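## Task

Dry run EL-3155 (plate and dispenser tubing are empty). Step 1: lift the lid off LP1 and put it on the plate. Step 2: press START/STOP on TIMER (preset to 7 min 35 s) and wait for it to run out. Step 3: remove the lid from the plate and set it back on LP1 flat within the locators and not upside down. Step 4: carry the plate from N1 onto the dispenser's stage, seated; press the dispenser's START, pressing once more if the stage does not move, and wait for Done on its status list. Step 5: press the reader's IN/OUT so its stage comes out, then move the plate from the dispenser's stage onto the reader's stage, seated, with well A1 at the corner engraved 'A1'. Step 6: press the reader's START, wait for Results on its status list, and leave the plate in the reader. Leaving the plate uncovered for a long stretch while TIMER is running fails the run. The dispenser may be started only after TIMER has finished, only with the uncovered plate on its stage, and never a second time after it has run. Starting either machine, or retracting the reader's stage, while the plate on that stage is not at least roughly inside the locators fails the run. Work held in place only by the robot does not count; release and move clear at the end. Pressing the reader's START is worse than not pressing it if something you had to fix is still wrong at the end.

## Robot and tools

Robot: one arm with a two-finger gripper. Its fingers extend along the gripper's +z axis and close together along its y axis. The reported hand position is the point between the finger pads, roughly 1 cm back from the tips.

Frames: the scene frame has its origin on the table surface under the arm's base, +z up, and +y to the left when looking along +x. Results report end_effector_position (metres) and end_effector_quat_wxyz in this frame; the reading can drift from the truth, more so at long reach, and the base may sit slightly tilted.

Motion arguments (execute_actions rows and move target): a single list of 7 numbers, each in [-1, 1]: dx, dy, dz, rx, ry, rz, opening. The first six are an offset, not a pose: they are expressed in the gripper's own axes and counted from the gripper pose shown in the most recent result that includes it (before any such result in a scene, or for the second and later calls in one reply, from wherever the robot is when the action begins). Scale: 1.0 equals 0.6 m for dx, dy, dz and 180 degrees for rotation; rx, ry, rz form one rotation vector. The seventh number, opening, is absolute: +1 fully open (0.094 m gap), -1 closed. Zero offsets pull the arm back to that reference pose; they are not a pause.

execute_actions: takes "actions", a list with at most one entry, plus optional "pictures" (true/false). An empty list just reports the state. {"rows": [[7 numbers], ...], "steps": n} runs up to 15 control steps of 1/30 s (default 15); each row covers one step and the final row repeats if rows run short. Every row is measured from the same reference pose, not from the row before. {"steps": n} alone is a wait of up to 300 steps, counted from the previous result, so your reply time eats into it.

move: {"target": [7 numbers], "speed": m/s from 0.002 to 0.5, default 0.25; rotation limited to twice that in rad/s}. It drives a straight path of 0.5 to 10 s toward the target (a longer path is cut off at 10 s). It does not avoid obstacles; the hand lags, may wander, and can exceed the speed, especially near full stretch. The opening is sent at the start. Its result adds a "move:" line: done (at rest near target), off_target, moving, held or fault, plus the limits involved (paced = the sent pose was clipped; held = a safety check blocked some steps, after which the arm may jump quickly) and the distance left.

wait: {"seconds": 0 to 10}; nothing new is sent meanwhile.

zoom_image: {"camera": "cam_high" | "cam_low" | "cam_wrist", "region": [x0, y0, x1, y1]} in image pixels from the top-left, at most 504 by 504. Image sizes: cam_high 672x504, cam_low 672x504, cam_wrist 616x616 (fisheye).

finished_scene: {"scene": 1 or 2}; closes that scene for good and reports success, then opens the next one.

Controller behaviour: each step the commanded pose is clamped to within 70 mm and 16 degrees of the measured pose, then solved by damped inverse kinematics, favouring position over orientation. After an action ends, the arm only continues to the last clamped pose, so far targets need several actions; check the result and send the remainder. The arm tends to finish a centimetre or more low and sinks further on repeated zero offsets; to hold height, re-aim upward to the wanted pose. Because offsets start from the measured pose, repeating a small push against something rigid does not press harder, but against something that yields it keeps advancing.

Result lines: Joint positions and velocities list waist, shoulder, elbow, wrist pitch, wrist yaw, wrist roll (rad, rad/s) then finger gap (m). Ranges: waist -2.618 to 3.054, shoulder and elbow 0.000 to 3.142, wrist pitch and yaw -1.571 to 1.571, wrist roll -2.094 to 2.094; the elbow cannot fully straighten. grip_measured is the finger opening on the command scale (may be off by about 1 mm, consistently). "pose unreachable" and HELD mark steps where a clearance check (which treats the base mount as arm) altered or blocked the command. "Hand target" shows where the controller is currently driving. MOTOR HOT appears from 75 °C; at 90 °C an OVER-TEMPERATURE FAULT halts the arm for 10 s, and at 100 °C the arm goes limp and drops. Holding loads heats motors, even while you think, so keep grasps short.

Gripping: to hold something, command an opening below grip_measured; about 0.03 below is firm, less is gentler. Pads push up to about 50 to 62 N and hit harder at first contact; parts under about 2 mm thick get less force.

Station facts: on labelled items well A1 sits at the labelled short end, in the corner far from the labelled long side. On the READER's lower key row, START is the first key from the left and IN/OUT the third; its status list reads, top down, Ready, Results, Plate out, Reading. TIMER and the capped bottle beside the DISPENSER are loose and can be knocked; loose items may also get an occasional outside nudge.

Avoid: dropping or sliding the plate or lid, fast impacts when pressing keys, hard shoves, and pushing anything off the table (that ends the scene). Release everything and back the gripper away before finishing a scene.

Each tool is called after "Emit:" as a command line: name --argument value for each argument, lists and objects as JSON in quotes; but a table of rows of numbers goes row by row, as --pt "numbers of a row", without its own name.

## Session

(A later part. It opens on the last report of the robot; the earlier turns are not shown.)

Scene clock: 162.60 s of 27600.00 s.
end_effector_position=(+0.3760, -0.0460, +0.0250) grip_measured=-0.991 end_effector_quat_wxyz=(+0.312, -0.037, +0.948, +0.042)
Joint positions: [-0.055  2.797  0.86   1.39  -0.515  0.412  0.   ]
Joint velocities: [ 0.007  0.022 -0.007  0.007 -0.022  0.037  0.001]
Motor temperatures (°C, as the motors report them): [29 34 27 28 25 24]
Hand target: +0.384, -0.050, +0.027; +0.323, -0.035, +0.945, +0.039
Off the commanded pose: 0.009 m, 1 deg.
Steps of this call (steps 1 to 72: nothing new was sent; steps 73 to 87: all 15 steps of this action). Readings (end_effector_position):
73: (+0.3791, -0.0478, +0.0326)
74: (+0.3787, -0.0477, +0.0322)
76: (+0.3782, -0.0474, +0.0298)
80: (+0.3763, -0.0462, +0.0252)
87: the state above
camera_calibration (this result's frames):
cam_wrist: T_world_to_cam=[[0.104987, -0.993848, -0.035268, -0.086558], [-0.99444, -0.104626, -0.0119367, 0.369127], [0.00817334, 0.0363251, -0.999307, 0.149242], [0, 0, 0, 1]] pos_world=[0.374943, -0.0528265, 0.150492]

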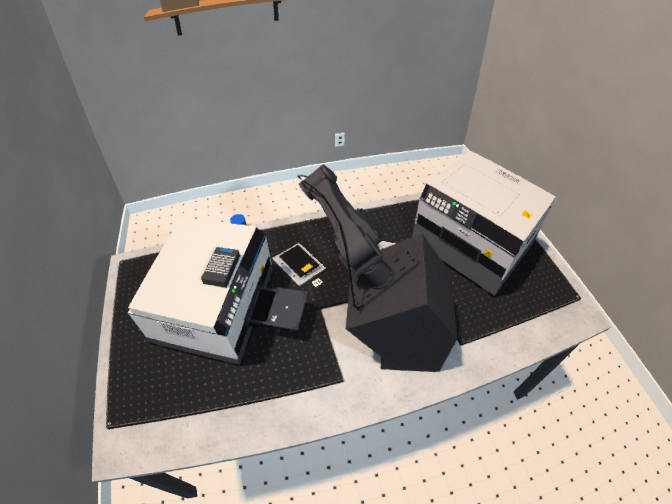

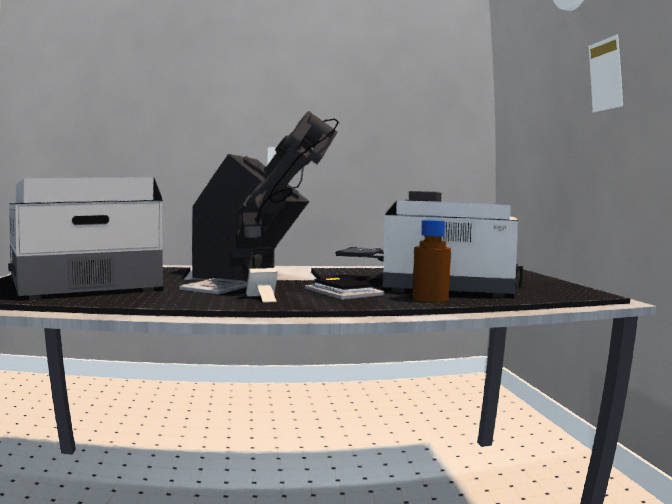

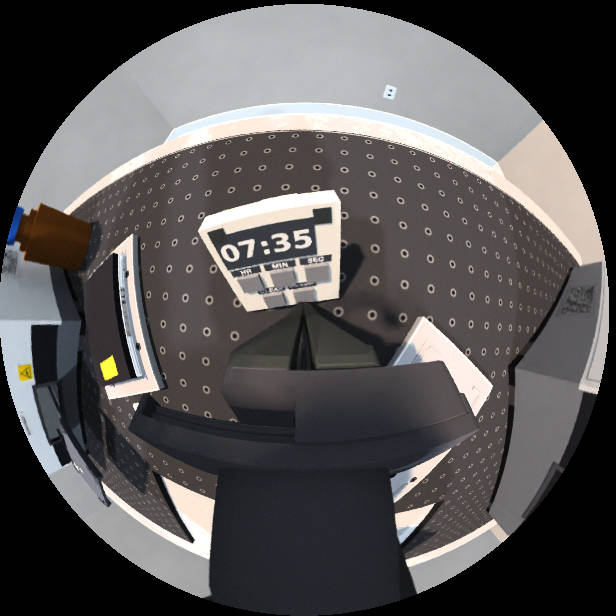

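Emit:
move --target '[-0.09,0,-0.16,0,0.2,0,-1]' --speed 0.1

Emit:
move --target '[-0.09,0,0,0,0,0.44,1]'

Scene clock: 172.87 s of 27600.00 s.
end_effector_position=(+0.3443, -0.0464, +0.1197) grip_measured=-0.991 end_effector_quat_wxyz=(-0.015, -0.039, +0.998, +0.043)
Joint positions: [-0.269  2.304  1.142 -0.351 -0.709 -0.294  0.   ]
Joint velocities: [-0.007 -0.027 -0.012 -0.051  0.007 -0.007 -0.001]
Motor temperatures (°C, as the motors report them): [30 35 28 28 24 24]
Hand target: +0.362, -0.052, +0.133; +0.007, -0.046, +0.998, +0.033
Off the commanded pose: 0.024 m, 3 deg.
move: off_target
camera_calibration (this result's frames):
cam_wrist: T_world_to_cam=[[0.0961116, -0.9925, -0.0755351, -0.0722987], [-0.785584, -0.122237, 0.606561, 0.191929], [-0.611245, 0.00104158, -0.791441, 0.43088], [0, 0, 0, 1]] pos_world=[0.421099, -0.0487444, 0.219138]

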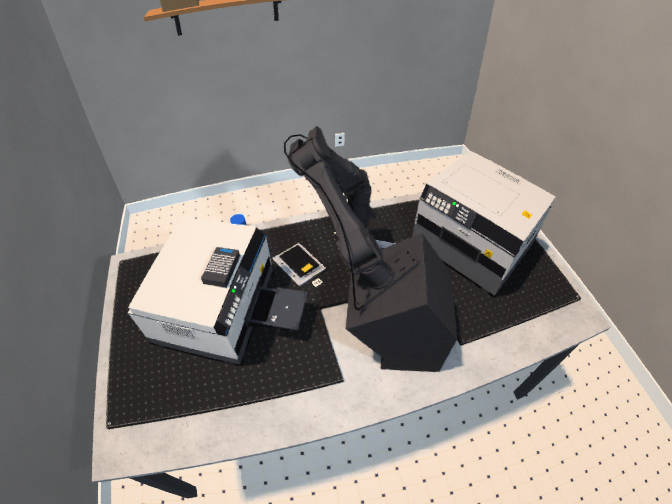

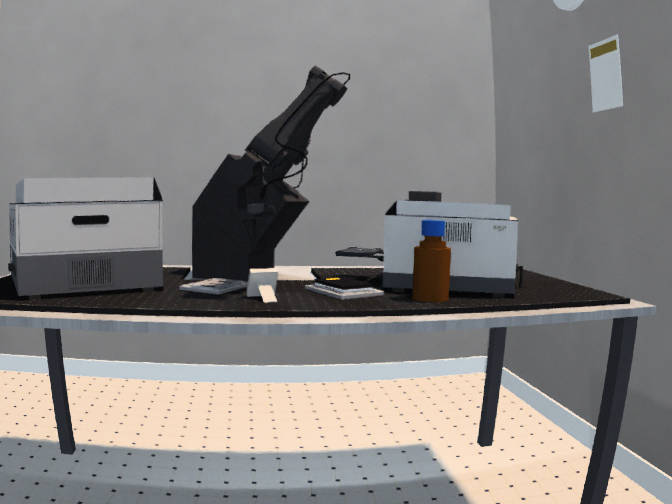

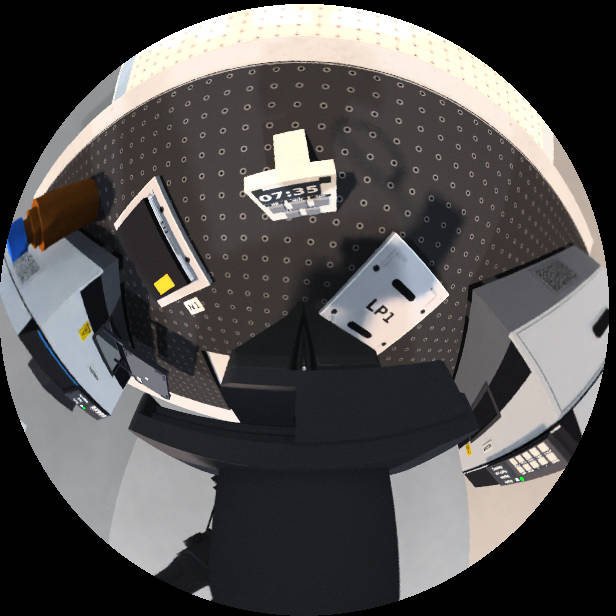

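Scene clock: 176.20 s of 27600.00 s.
end_effector_position=(+0.3892, -0.0389, +0.1140) grip_measured=+1.000 end_effector_quat_wxyz=(-0.047, +0.603, +0.796, +0.021)
Joint positions: [-0.23   2.389  1.378 -0.491 -0.709  1.117  0.094]
Joint velocities: [-0.012  0.007 -0.017 -0.051 -0.139  0.007  0.   ]
Motor temperatures (°C, as the motors report them): [30 35 28 27 24 24]
Hand target: +0.398, -0.043, +0.118; -0.039, +0.607, +0.794, +0.023
Off the commanded pose: 0.010 m, 1 deg.
move: done
camera_calibration (this result's frames):
cam_wrist: T_world_to_cam=[[-0.955752, -0.292237, 0.0336829, 0.35453], [-0.196614, 0.719759, 0.6658, 0.0283082], [-0.218815, 0.629718, -0.745369, 0.320324], [0, 0, 0, 1]] pos_world=[0.414501, -0.118482, 0.207971]

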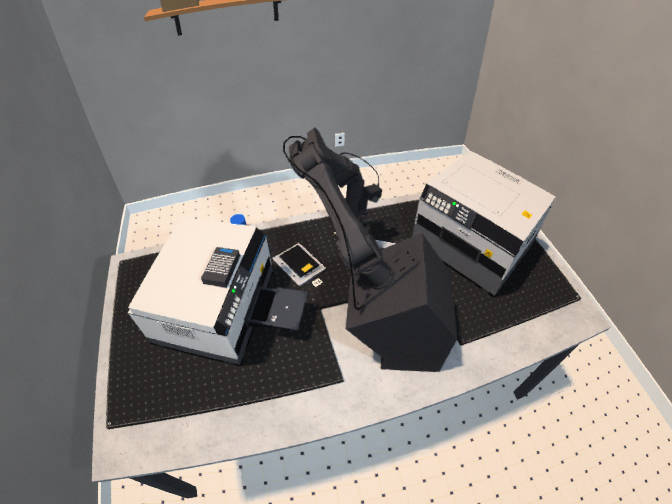

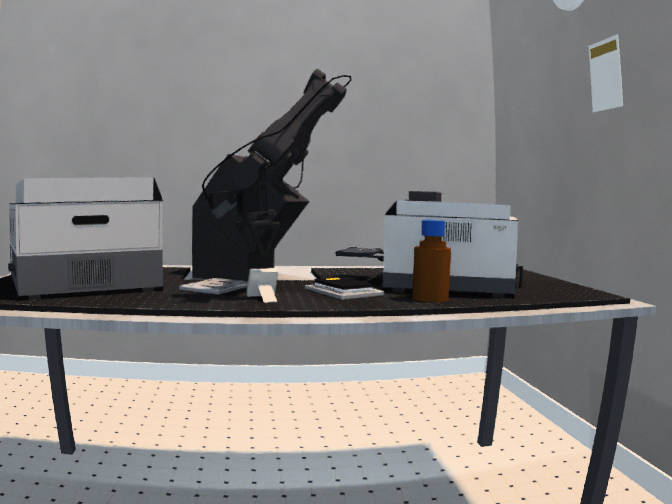

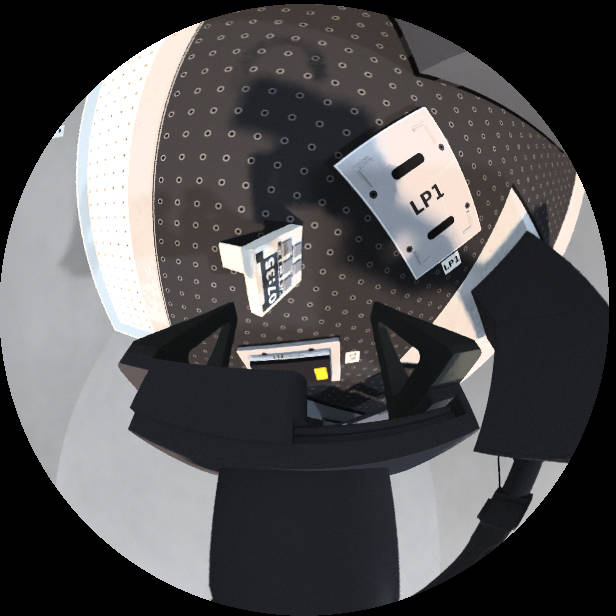

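Emit:
move --target '[-0.018,0.064,0.03,-0.012,-0.034,0,1]' --speed 0.06

Scene clock: 180.63 s of 27600.00 s.
end_effector_position=(+0.4143, -0.0299, +0.0893) grip_measured=+1.000 end_effector_quat_wxyz=(-0.014, +0.603, +0.797, +0.003)
Joint positions: [-0.151  2.429  1.44  -0.399 -0.634  1.248  0.094]
Joint velocities: [-0.012 -0.012 -0.002 -0.051 -0.066  0.007  0.   ]
Motor temperatures (°C, as the motors report them): [30 36 28 27 24 24]
Hand target: +0.428, -0.038, +0.095; +0.007, +0.604, +0.797, +0.003
Off the commanded pose: 0.016 m, 2 deg.
move: off_target
camera_calibration (this result's frames):
cam_wrist: T_world_to_cam=[[-0.956341, -0.291314, 0.0234215, 0.383182], [-0.217525, 0.763036, 0.608653, 0.0582718], [-0.195181, 0.576985, -0.79309, 0.294569], [0, 0, 0, 1]] pos_world=[0.436622, -0.102799, 0.189178]

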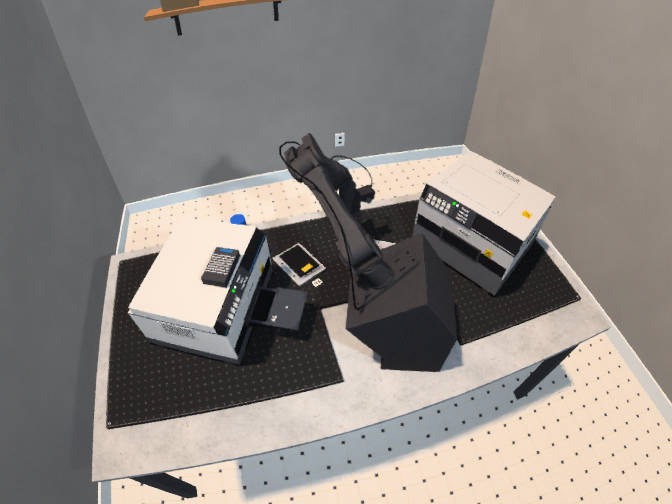

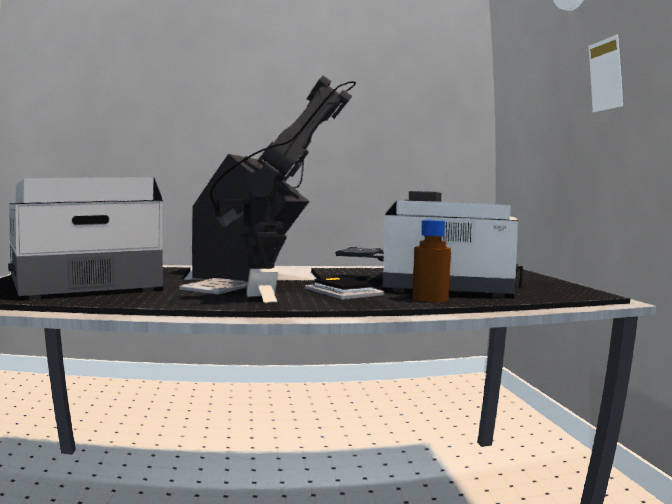

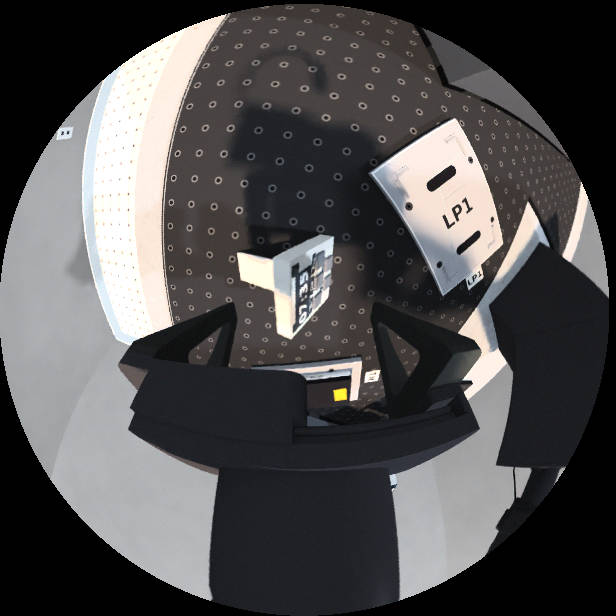

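Emit:
move --target '[-0.033,0.038,0.065,-0.008,-0.012,0,1]' --speed 0.03

Emit:
zoom_image --camera "cam_wrist" --region '[200, 220, 410, 380]'

Scene clock: 185.77 s of 27600.00 s.
end_effector_position=(+0.4266, -0.0357, +0.0450) grip_measured=+1.000 end_effector_quat_wxyz=(-0.012, +0.604, +0.797, +0.000)
Joint positions: [-0.1    2.574  1.558 -0.337 -0.616  1.311  0.094]
Joint velocities: [-0.002  0.007  0.007 -0.022  0.066  0.051  0.   ]
Motor temperatures (°C, as the motors report them): [31 36 29 27 24 24]
Hand target: +0.441, -0.042, +0.050; +0.009, +0.603, +0.797, +0.001
Off the commanded pose: 0.016 m, 2 deg.
move: off_target
camera_calibration (this result's frames):
cam_wrist: T_world_to_cam=[[-0.956658, -0.29006, 0.0258963, 0.394377], [-0.216556, 0.768037, 0.60268, 0.092365], [-0.194703, 0.57095, -0.797563, 0.264984], [0, 0, 0, 1]] pos_world=[0.448879, -0.107839, 0.145462]

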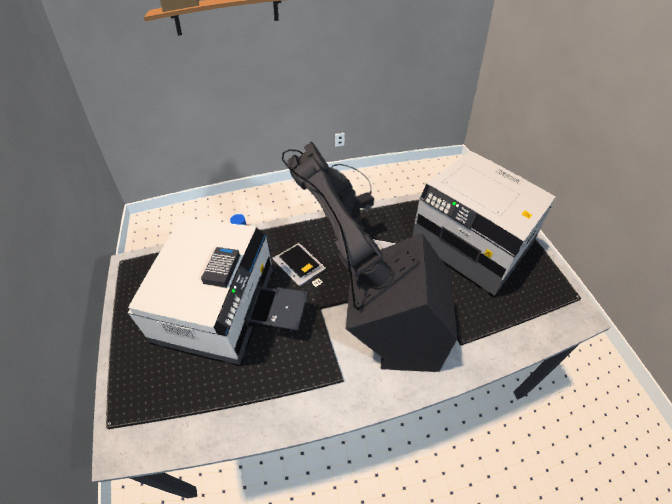

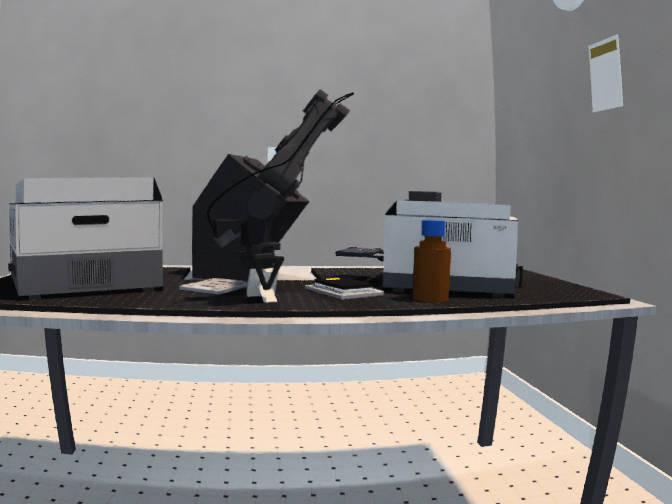

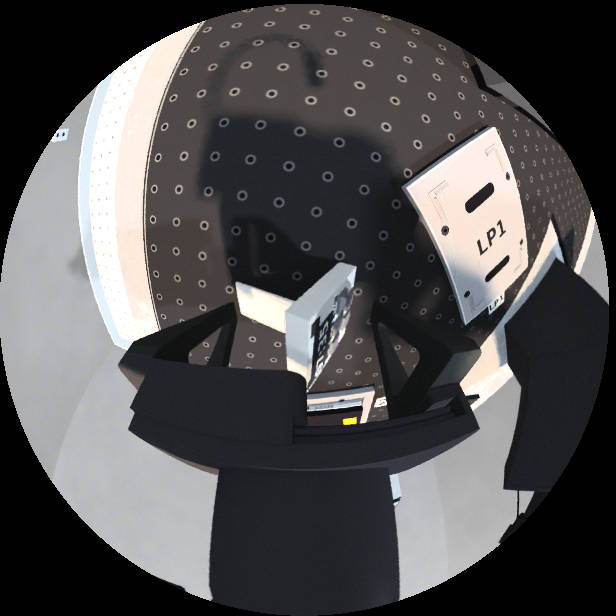

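Region (200, 220, 410, 380) of cam_wrist's 616x616 image, scaled by 2.400, with more detail than that image has; it fills the top 384 rows of this view, and the rest is white.

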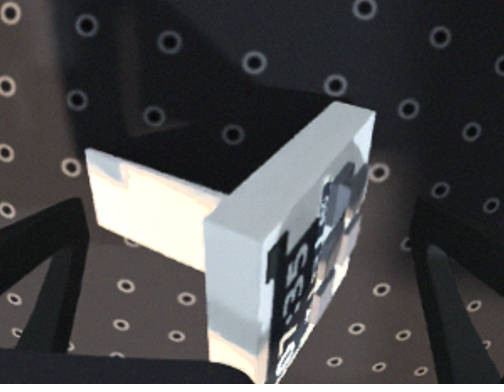

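Down 12 mm more.

Emit:
move --target '[-0.018,0.02,0.012,-0.008,-0.011,0,1]' --speed 0.015

Emit:
zoom_image --camera "cam_wrist" --region '[300, 250, 400, 350]'

Emit:
zoom_image --camera "cam_low" --region '[230, 240, 310, 310]'

Scene clock: 191.83 s of 27600.00 s.
end_effector_position=(+0.4281, -0.0358, +0.0337) grip_measured=+1.000 end_effector_quat_wxyz=(-0.009, +0.604, +0.797, -0.001)
Joint positions: [-0.084  2.604  1.577 -0.31  -0.608  1.331  0.094]
Joint velocities: [-0.002  0.002 -0.017  0.081  0.037 -0.037  0.   ]
Motor temperatures (°C, as the motors report them): [31 37 29 27 24 24]
Hand target: +0.441, -0.043, +0.038; +0.010, +0.604, +0.797, -0.000
Off the commanded pose: 0.015 m, 2 deg.
move: off_target
camera_calibration (this result's frames):
cam_wrist: T_world_to_cam=[[-0.956612, -0.29039, 0.0238078, 0.396132], [-0.219027, 0.770592, 0.59851, 0.100944], [-0.192148, 0.567328, -0.800761, 0.255227], [0, 0, 0, 1]] pos_world=[0.450096, -0.107551, 0.134529]

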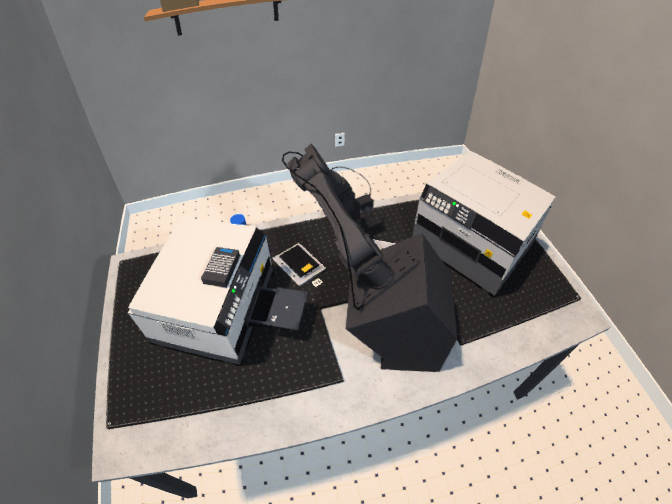

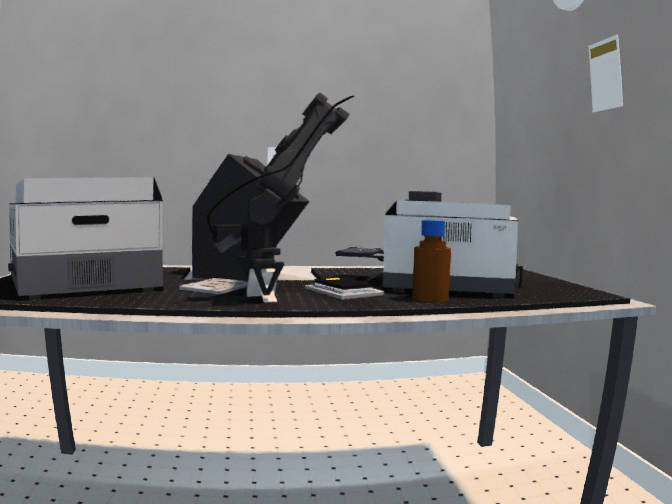

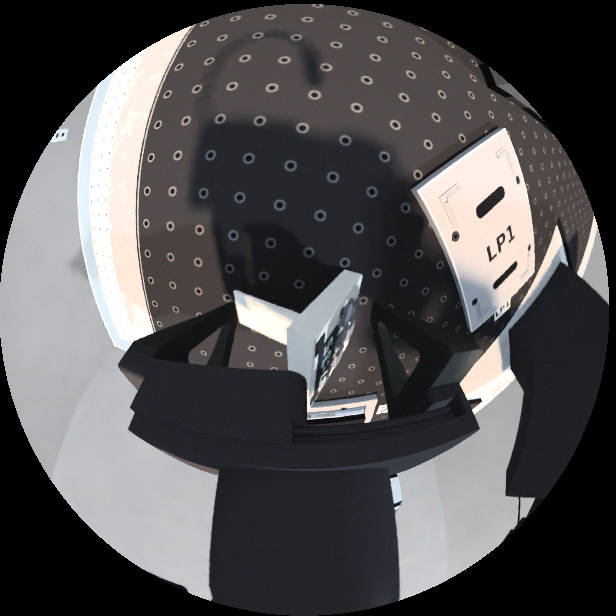

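Region (300, 250, 400, 350) of cam_wrist's 616x616 image, scaled by 5.040, with more detail than that image has.

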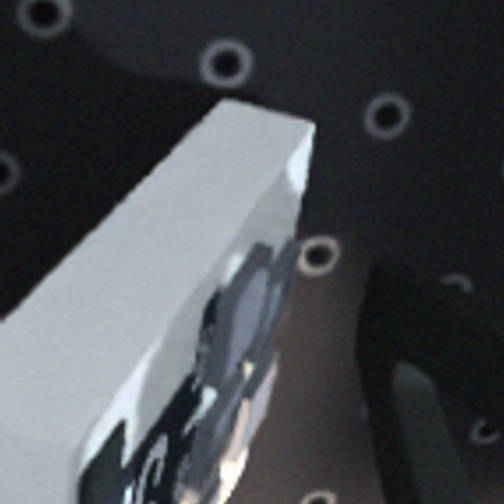

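Region (230, 240, 310, 310) of cam_low's 672x504 image, scaled by 6.300, with more detail than that image has; it fills the top 441 rows of this view, and the rest is white.

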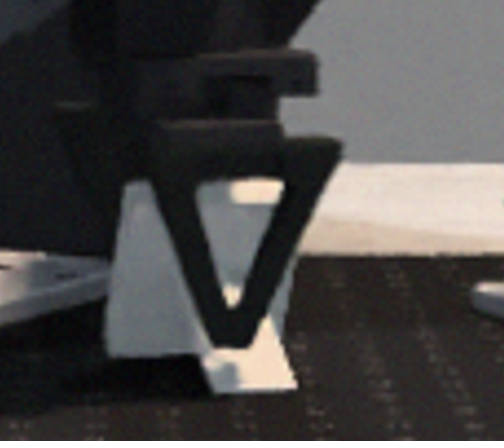

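Emit:
execute_actions --actions '[{"rows":[[-0.016,0.016,-0.006,-0.007,-0.009,0,0.9],[-0.016,0.016,-0.006,-0.007,-0.009,0,0.85],[-0.016,0.016,-0.006,-0.007,-0.009,0,0.8],[-0.016,0.016,-0.006,-0.007,-0.009,0,0.75],[-0.016,0.016,-0.006,-0.007,-0.009,0,0.7],[-0.016,0.016,-0.006,-0.007,-0.009,0,0.66],[-0.016,0.016,-0.006,-0.007,-0.009,0,0.62]]}]'

Emit:
zoom_image --camera "cam_wrist" --region '[220, 250, 400, 400]'

Scene clock: 195.17 s of 27600.00 s.
end_effector_position=(+0.4285, -0.0359, +0.0337) grip_measured=+0.623 end_effector_quat_wxyz=(-0.008, +0.604, +0.797, -0.000)
Joint positions: [-0.084  2.604  1.577 -0.309 -0.608  1.332  0.076]
Joint velocities: [-0.007  0.017  0.007 -0.007  0.007 -0.066  0.   ]
Motor temperatures (°C, as the motors report them): [31 37 29 27 24 24]
Hand target: +0.440, -0.042, +0.037; +0.009, +0.604, +0.797, -0.000
Off the commanded pose: 0.014 m, 2 deg.
Steps of this call (steps 1 to 85: nothing new was sent; steps 86 to 100: all 15 steps of this action). Readings (end_effector_position):
86: (+0.4282, -0.0359, +0.0337)
87: (+0.4282, -0.0359, +0.0337)
89: (+0.4283, -0.0359, +0.0337)
93: (+0.4284, -0.0359, +0.0337)
100: the state above
camera_calibration (this result's frames):
cam_wrist: T_world_to_cam=[[-0.956612, -0.29048, 0.022694, 0.396469], [-0.219862, 0.770771, 0.597974, 0.101446], [-0.191191, 0.56704, -0.801194, 0.254913], [0, 0, 0, 1]] pos_world=[0.450308, -0.107571, 0.134575]

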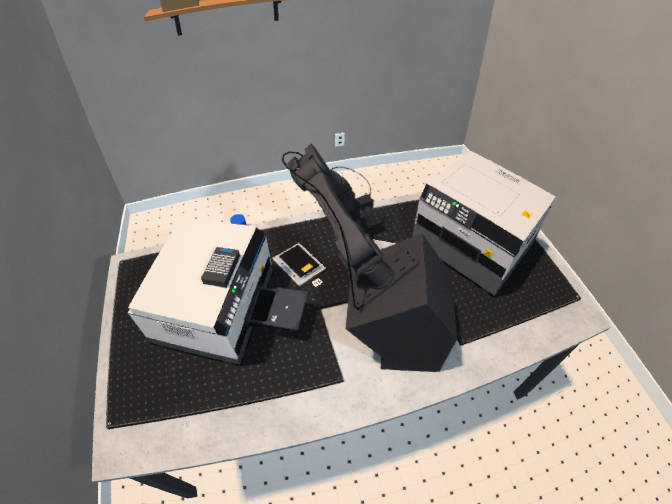

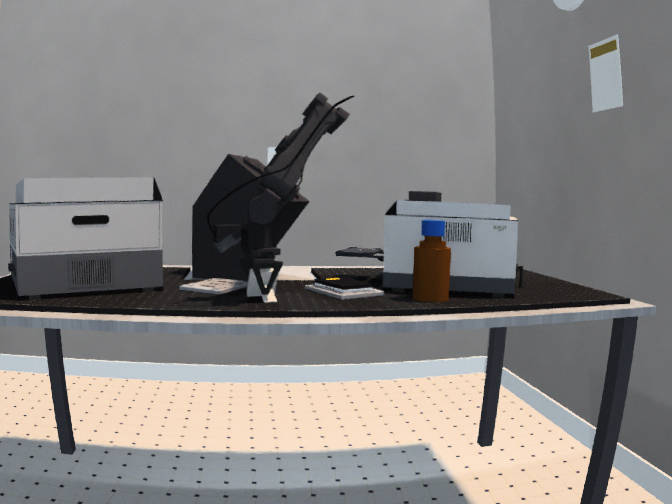

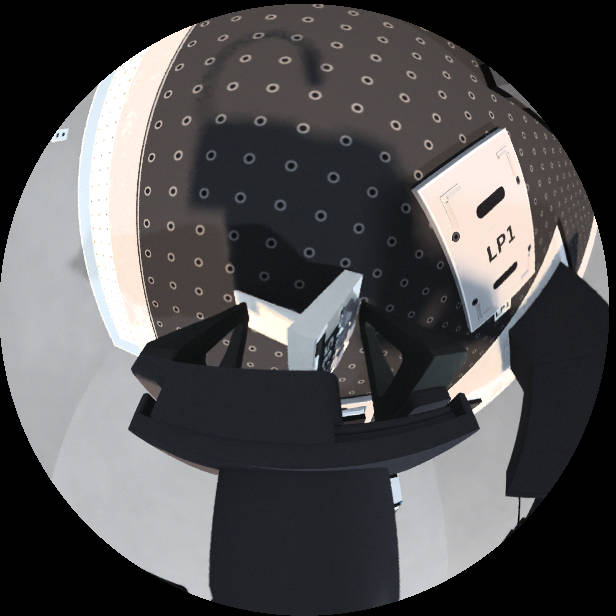

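Region (220, 250, 400, 400) of cam_wrist's 616x616 image, scaled by 2.800, with more detail than that image has.

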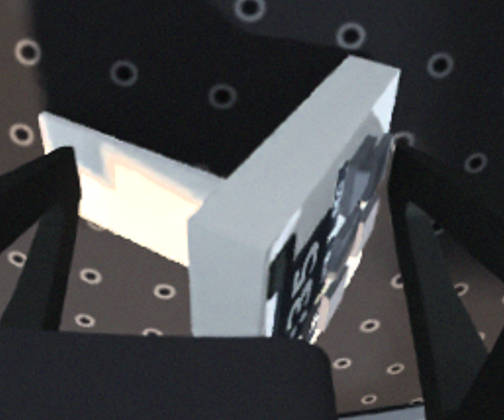

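Emit:
execute_actions --actions '[{"rows":[[-0.015,0.015,-0.006,-0.006,-0.008,0,0.6],[-0.015,0.015,-0.006,-0.006,-0.008,0,0.58],[-0.015,0.015,-0.006,-0.006,-0.008,0,0.56],[-0.015,0.015,-0.006,-0.006,-0.008,0,0.54],[-0.015,0.015,-0.006,-0.006,-0.008,0,0.52]]}]'

Emit:
zoom_image --camera "cam_wrist" --region '[220, 250, 400, 400]'

Scene clock: 198.23 s of 27600.00 s.
end_effector_position=(+0.4285, -0.0359, +0.0337) grip_measured=+0.523 end_effector_quat_wxyz=(-0.008, +0.604, +0.797, -0.000)
Joint positions: [-0.084  2.604  1.577 -0.309 -0.608  1.332  0.072]
Joint velocities: [ 0.007 -0.002 -0.007  0.022 -0.037 -0.007 -0.001]
Motor temperatures (°C, as the motors report them): [31 37 29 27 24 24]
Hand target: +0.439, -0.042, +0.037; +0.007, +0.604, +0.797, -0.000
Off the commanded pose: 0.013 m, 2 deg.
Steps of this call (steps 1 to 77: nothing new was sent; steps 78 to 92: all 15 steps of this action). Readings (end_effector_position):
78: (+0.4285, -0.0359, +0.0337)
79: (+0.4285, -0.0359, +0.0337)
81: (+0.4285, -0.0359, +0.0337)
85: (+0.4285, -0.0359, +0.0337)
92: the state above
camera_calibration (this result's frames):
cam_wrist: T_world_to_cam=[[-0.956612, -0.29048, 0.022694, 0.396469], [-0.219862, 0.770771, 0.597974, 0.101446], [-0.191191, 0.56704, -0.801194, 0.254913], [0, 0, 0, 1]] pos_world=[0.450308, -0.107571, 0.134575]

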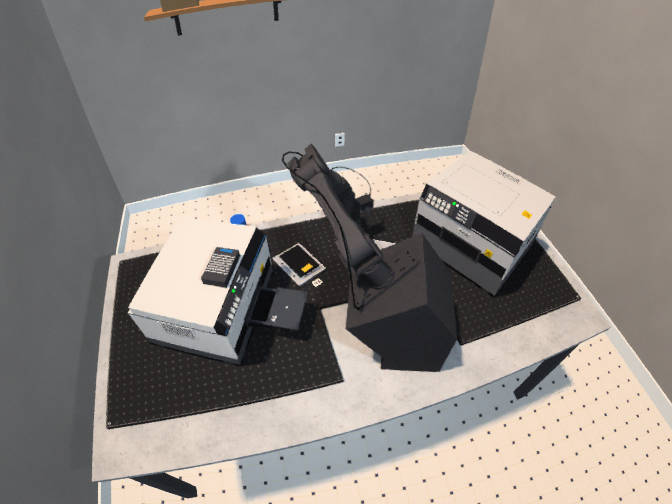

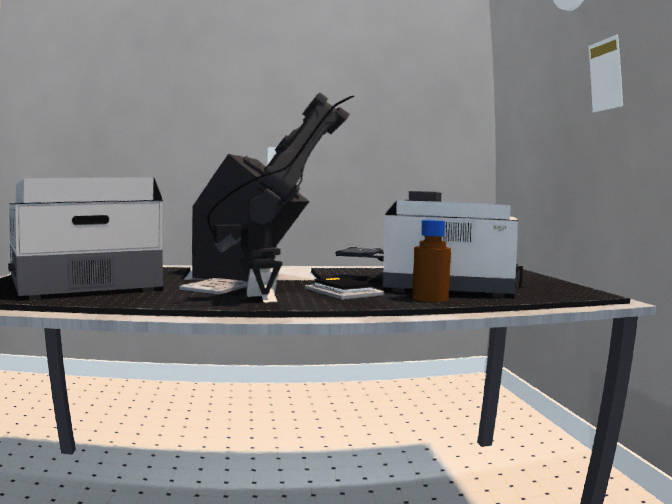

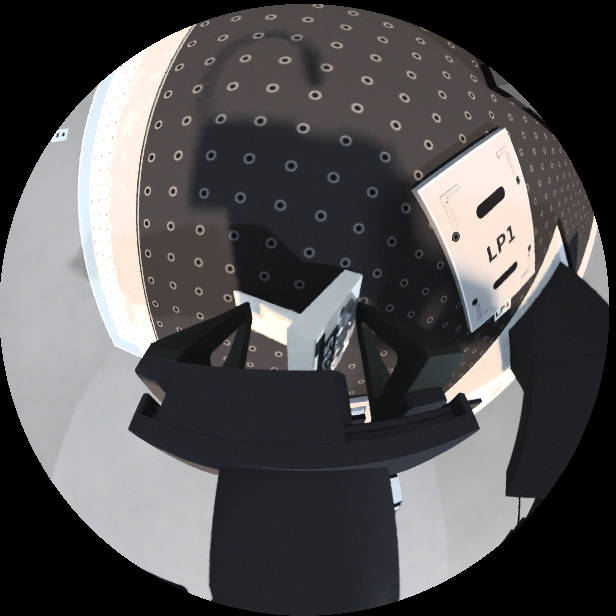

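Region (220, 250, 400, 400) of cam_wrist's 616x616 image, scaled by 2.800, with more detail than that image has.

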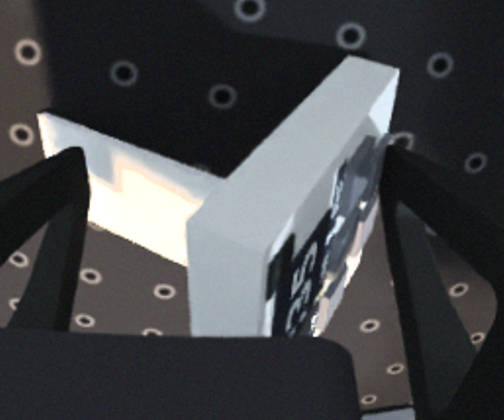

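Emit:
execute_actions --actions '[{"rows":[[-0.015,0.015,-0.006,-0.006,-0.008,0,0.51],[-0.015,0.015,-0.006,-0.006,-0.008,0,0.5],[-0.015,0.015,-0.006,-0.006,-0.008,0,0.49],[-0.015,0.015,-0.006,-0.006,-0.008,0,0.48],[-0.015,0.015,-0.006,-0.006,-0.008,0,0.47],[-0.015,0.015,-0.006,-0.006,-0.008,0,0.46]]}]'

Emit:
zoom_image --camera "cam_wrist" --region '[220, 250, 400, 400]'

Scene clock: 201.83 s of 27600.00 s.
end_effector_position=(+0.4285, -0.0359, +0.0337) grip_measured=+0.463 end_effector_quat_wxyz=(-0.008, +0.604, +0.797, -0.000)
Joint positions: [-0.084  2.604  1.577 -0.309 -0.608  1.332  0.069]
Joint velocities: [-0.007 -0.017 -0.012  0.007  0.066 -0.11  -0.   ]
Motor temperatures (°C, as the motors report them): [31 38 29 26 24 24]
Hand target: +0.439, -0.042, +0.037; +0.007, +0.604, +0.797, -0.000
Off the commanded pose: 0.013 m, 2 deg.
Steps of this call (steps 1 to 93: nothing new was sent; steps 94 to 108: all 15 steps of this action). Readings (end_effector_position):
94: (+0.4285, -0.0359, +0.0337)
95: (+0.4285, -0.0359, +0.0337)
97: (+0.4285, -0.0359, +0.0337)
101: (+0.4285, -0.0359, +0.0337)
108: the state above
camera_calibration (this result's frames):
cam_wrist: T_world_to_cam=[[-0.956612, -0.29048, 0.022694, 0.396469], [-0.219862, 0.770771, 0.597974, 0.101446], [-0.191191, 0.56704, -0.801194, 0.254913], [0, 0, 0, 1]] pos_world=[0.450308, -0.107571, 0.134575]

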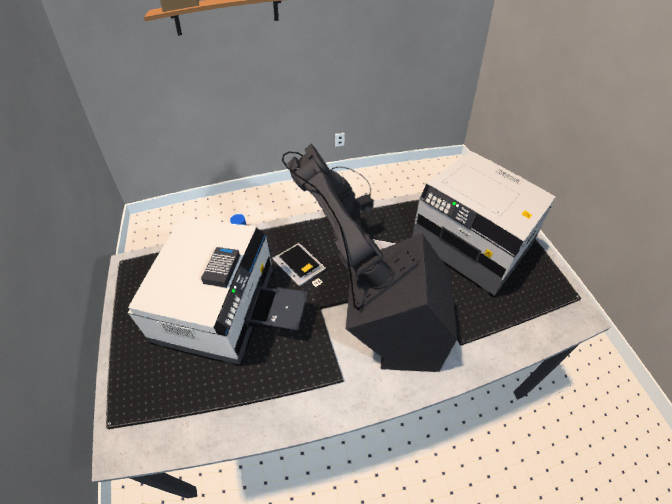

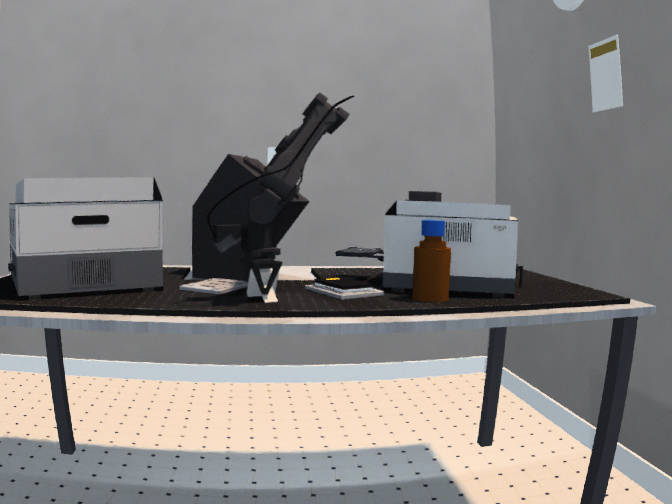

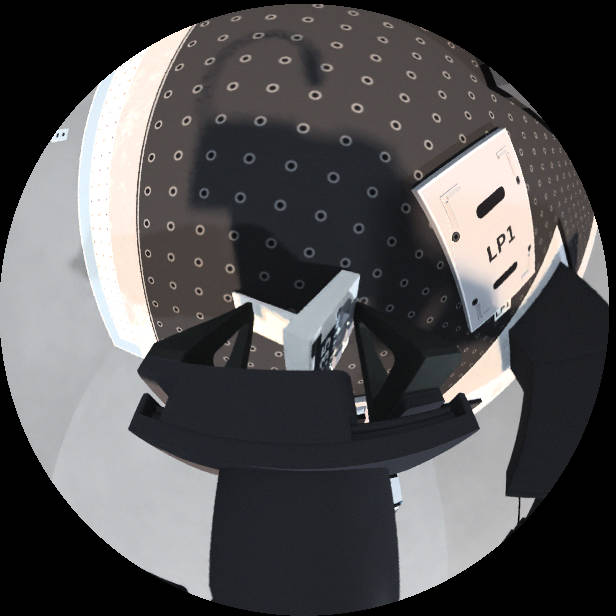

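Region (220, 250, 400, 400) of cam_wrist's 616x616 image, scaled by 2.800, with more detail than that image has.

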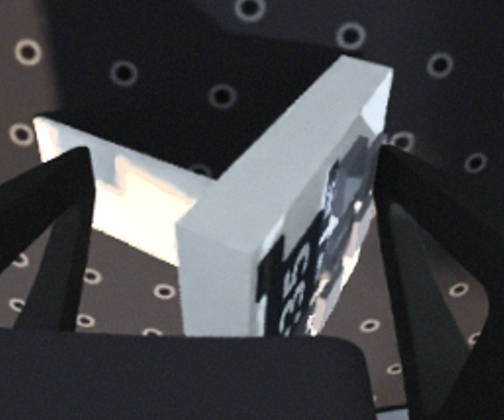

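Emit:
execute_actions --actions '[{"rows":[[-0.015,0.015,-0.006,-0.006,-0.008,0,0.45],[-0.015,0.015,-0.006,-0.006,-0.008,0,0.44],[-0.015,0.015,-0.006,-0.006,-0.008,0,0.43],[-0.015,0.015,-0.006,-0.006,-0.008,0,0.42]]}]'

Emit:
zoom_image --camera "cam_wrist" --region '[220, 250, 400, 400]'

Scene clock: 205.60 s of 27600.00 s.
end_effector_position=(+0.4285, -0.0359, +0.0337) grip_measured=+0.423 end_effector_quat_wxyz=(-0.008, +0.604, +0.797, -0.000)
Joint positions: [-0.084  2.604  1.577 -0.309 -0.608  1.332  0.067]
Joint velocities: [-0.017 -0.017 -0.022 -0.066 -0.066 -0.022  0.   ]
Motor temperatures (°C, as the motors report them): [31 38 29 26 24 24]
Hand target: +0.439, -0.042, +0.037; +0.007, +0.604, +0.797, -0.000
Off the commanded pose: 0.013 m, 2 deg.
Steps of this call (steps 1 to 98: nothing new was sent; steps 99 to 113: all 15 steps of this action). Readings (end_effector_position):
99: (+0.4285, -0.0359, +0.0337)
100: (+0.4285, -0.0359, +0.0337)
102: (+0.4285, -0.0359, +0.0337)
106: (+0.4285, -0.0359, +0.0337)
113: the state above
camera_calibration (this result's frames):
cam_wrist: T_world_to_cam=[[-0.956612, -0.29048, 0.022694, 0.396469], [-0.219862, 0.770771, 0.597974, 0.101446], [-0.191191, 0.56704, -0.801194, 0.254913], [0, 0, 0, 1]] pos_world=[0.450308, -0.107571, 0.134575]

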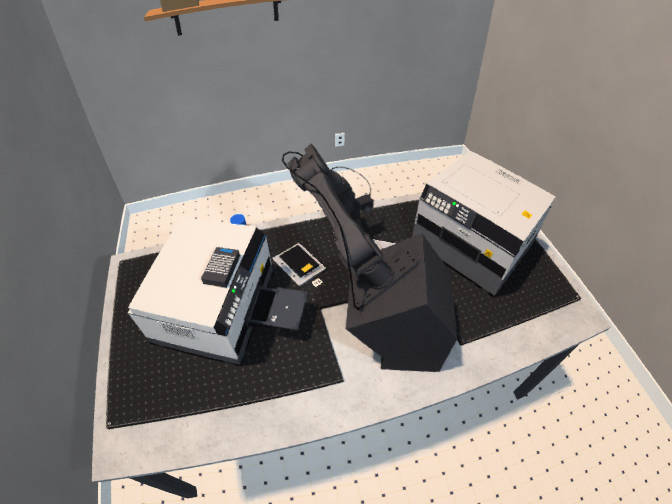

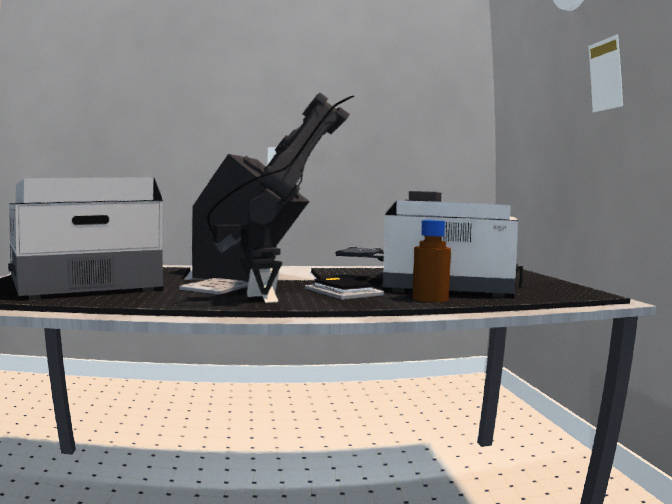

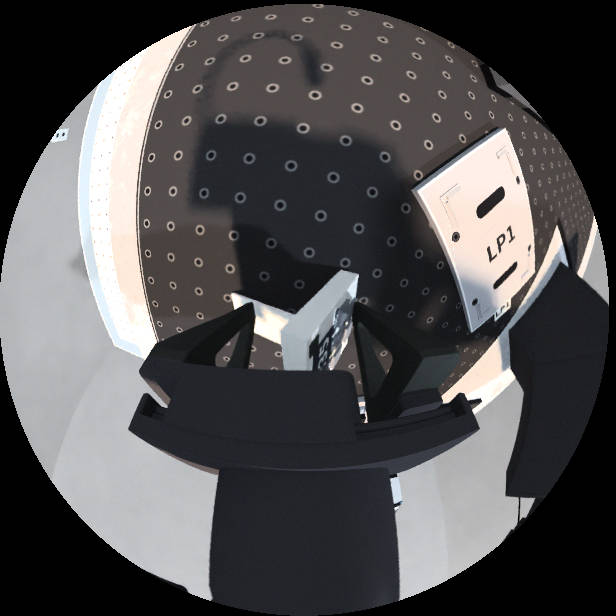

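Region (220, 250, 400, 400) of cam_wrist's 616x616 image, scaled by 2.800, with more detail than that image has.

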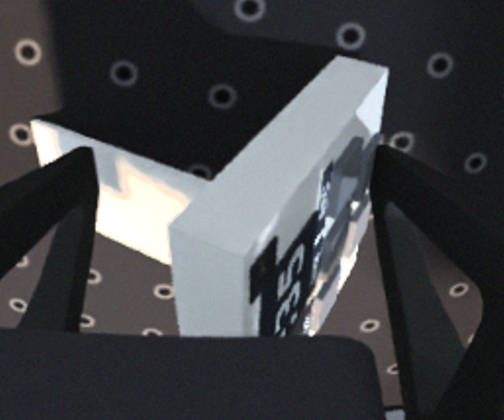

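Emit:
execute_actions --actions '[{"rows":[[-0.015,0.015,-0.006,-0.006,-0.008,0,0.41],[-0.015,0.015,-0.006,-0.006,-0.008,0,0.4],[-0.015,0.015,-0.006,-0.006,-0.008,0,0.39],[-0.015,0.015,-0.006,-0.006,-0.008,0,0.38]]}]'

Emit:
zoom_image --camera "cam_wrist" --region '[220, 250, 400, 400]'

Scene clock: 208.57 s of 27600.00 s.
end_effector_position=(+0.4285, -0.0359, +0.0337) grip_measured=+0.383 end_effector_quat_wxyz=(-0.008, +0.604, +0.797, -0.000)
Joint positions: [-0.084  2.604  1.577 -0.309 -0.608  1.332  0.065]
Joint velocities: [-0.002  0.007  0.017 -0.007  0.066  0.007  0.   ]
Motor temperatures (°C, as the motors report them): [31 38 29 26 24 24]
Hand target: +0.439, -0.042, +0.037; +0.007, +0.604, +0.797, -0.000
Off the commanded pose: 0.013 m, 2 deg.
Steps of this call (steps 1 to 74: nothing new was sent; steps 75 to 89: all 15 steps of this action). Readings (end_effector_position):
75: (+0.4285, -0.0359, +0.0337)
76: (+0.4285, -0.0359, +0.0337)
78: (+0.4285, -0.0359, +0.0337)
82: (+0.4285, -0.0359, +0.0337)
89: the state above
camera_calibration (this result's frames):
cam_wrist: T_world_to_cam=[[-0.956612, -0.29048, 0.022694, 0.396469], [-0.219862, 0.770771, 0.597974, 0.101446], [-0.191191, 0.56704, -0.801194, 0.254913], [0, 0, 0, 1]] pos_world=[0.450308, -0.107571, 0.134575]

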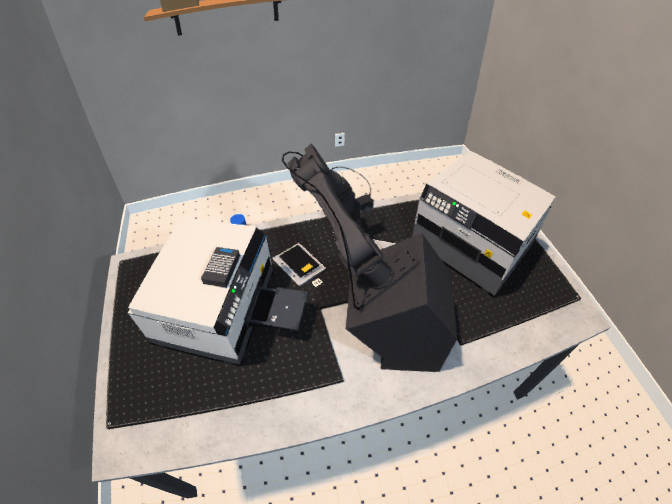

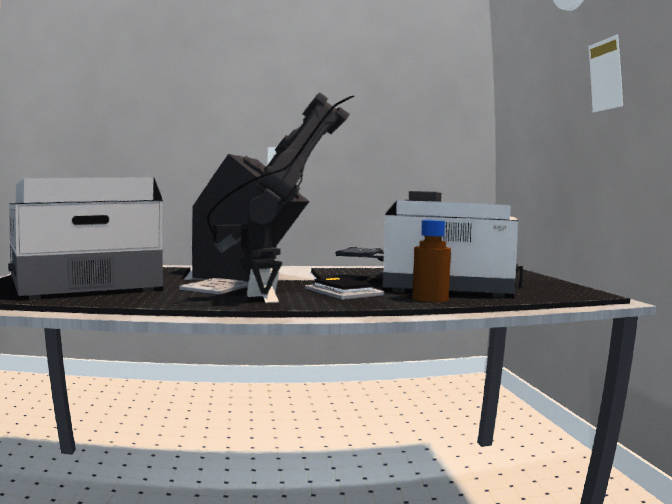

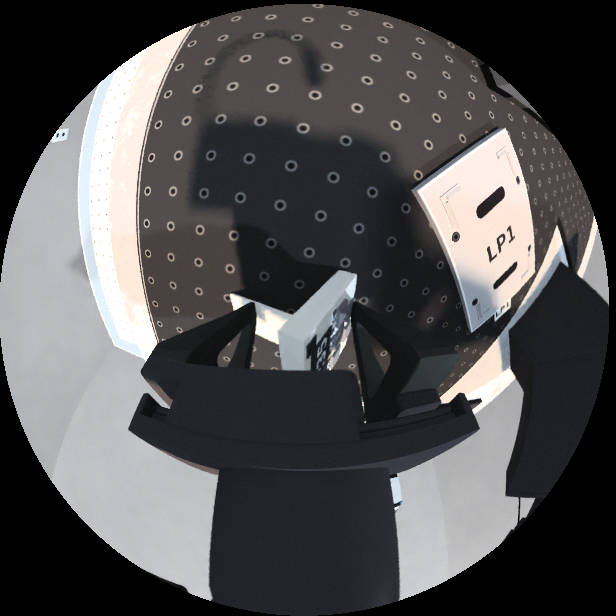

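Region (220, 250, 400, 400) of cam_wrist's 616x616 image, scaled by 2.800, with more detail than that image has.

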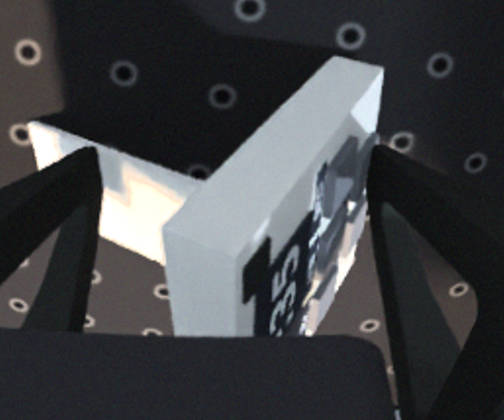

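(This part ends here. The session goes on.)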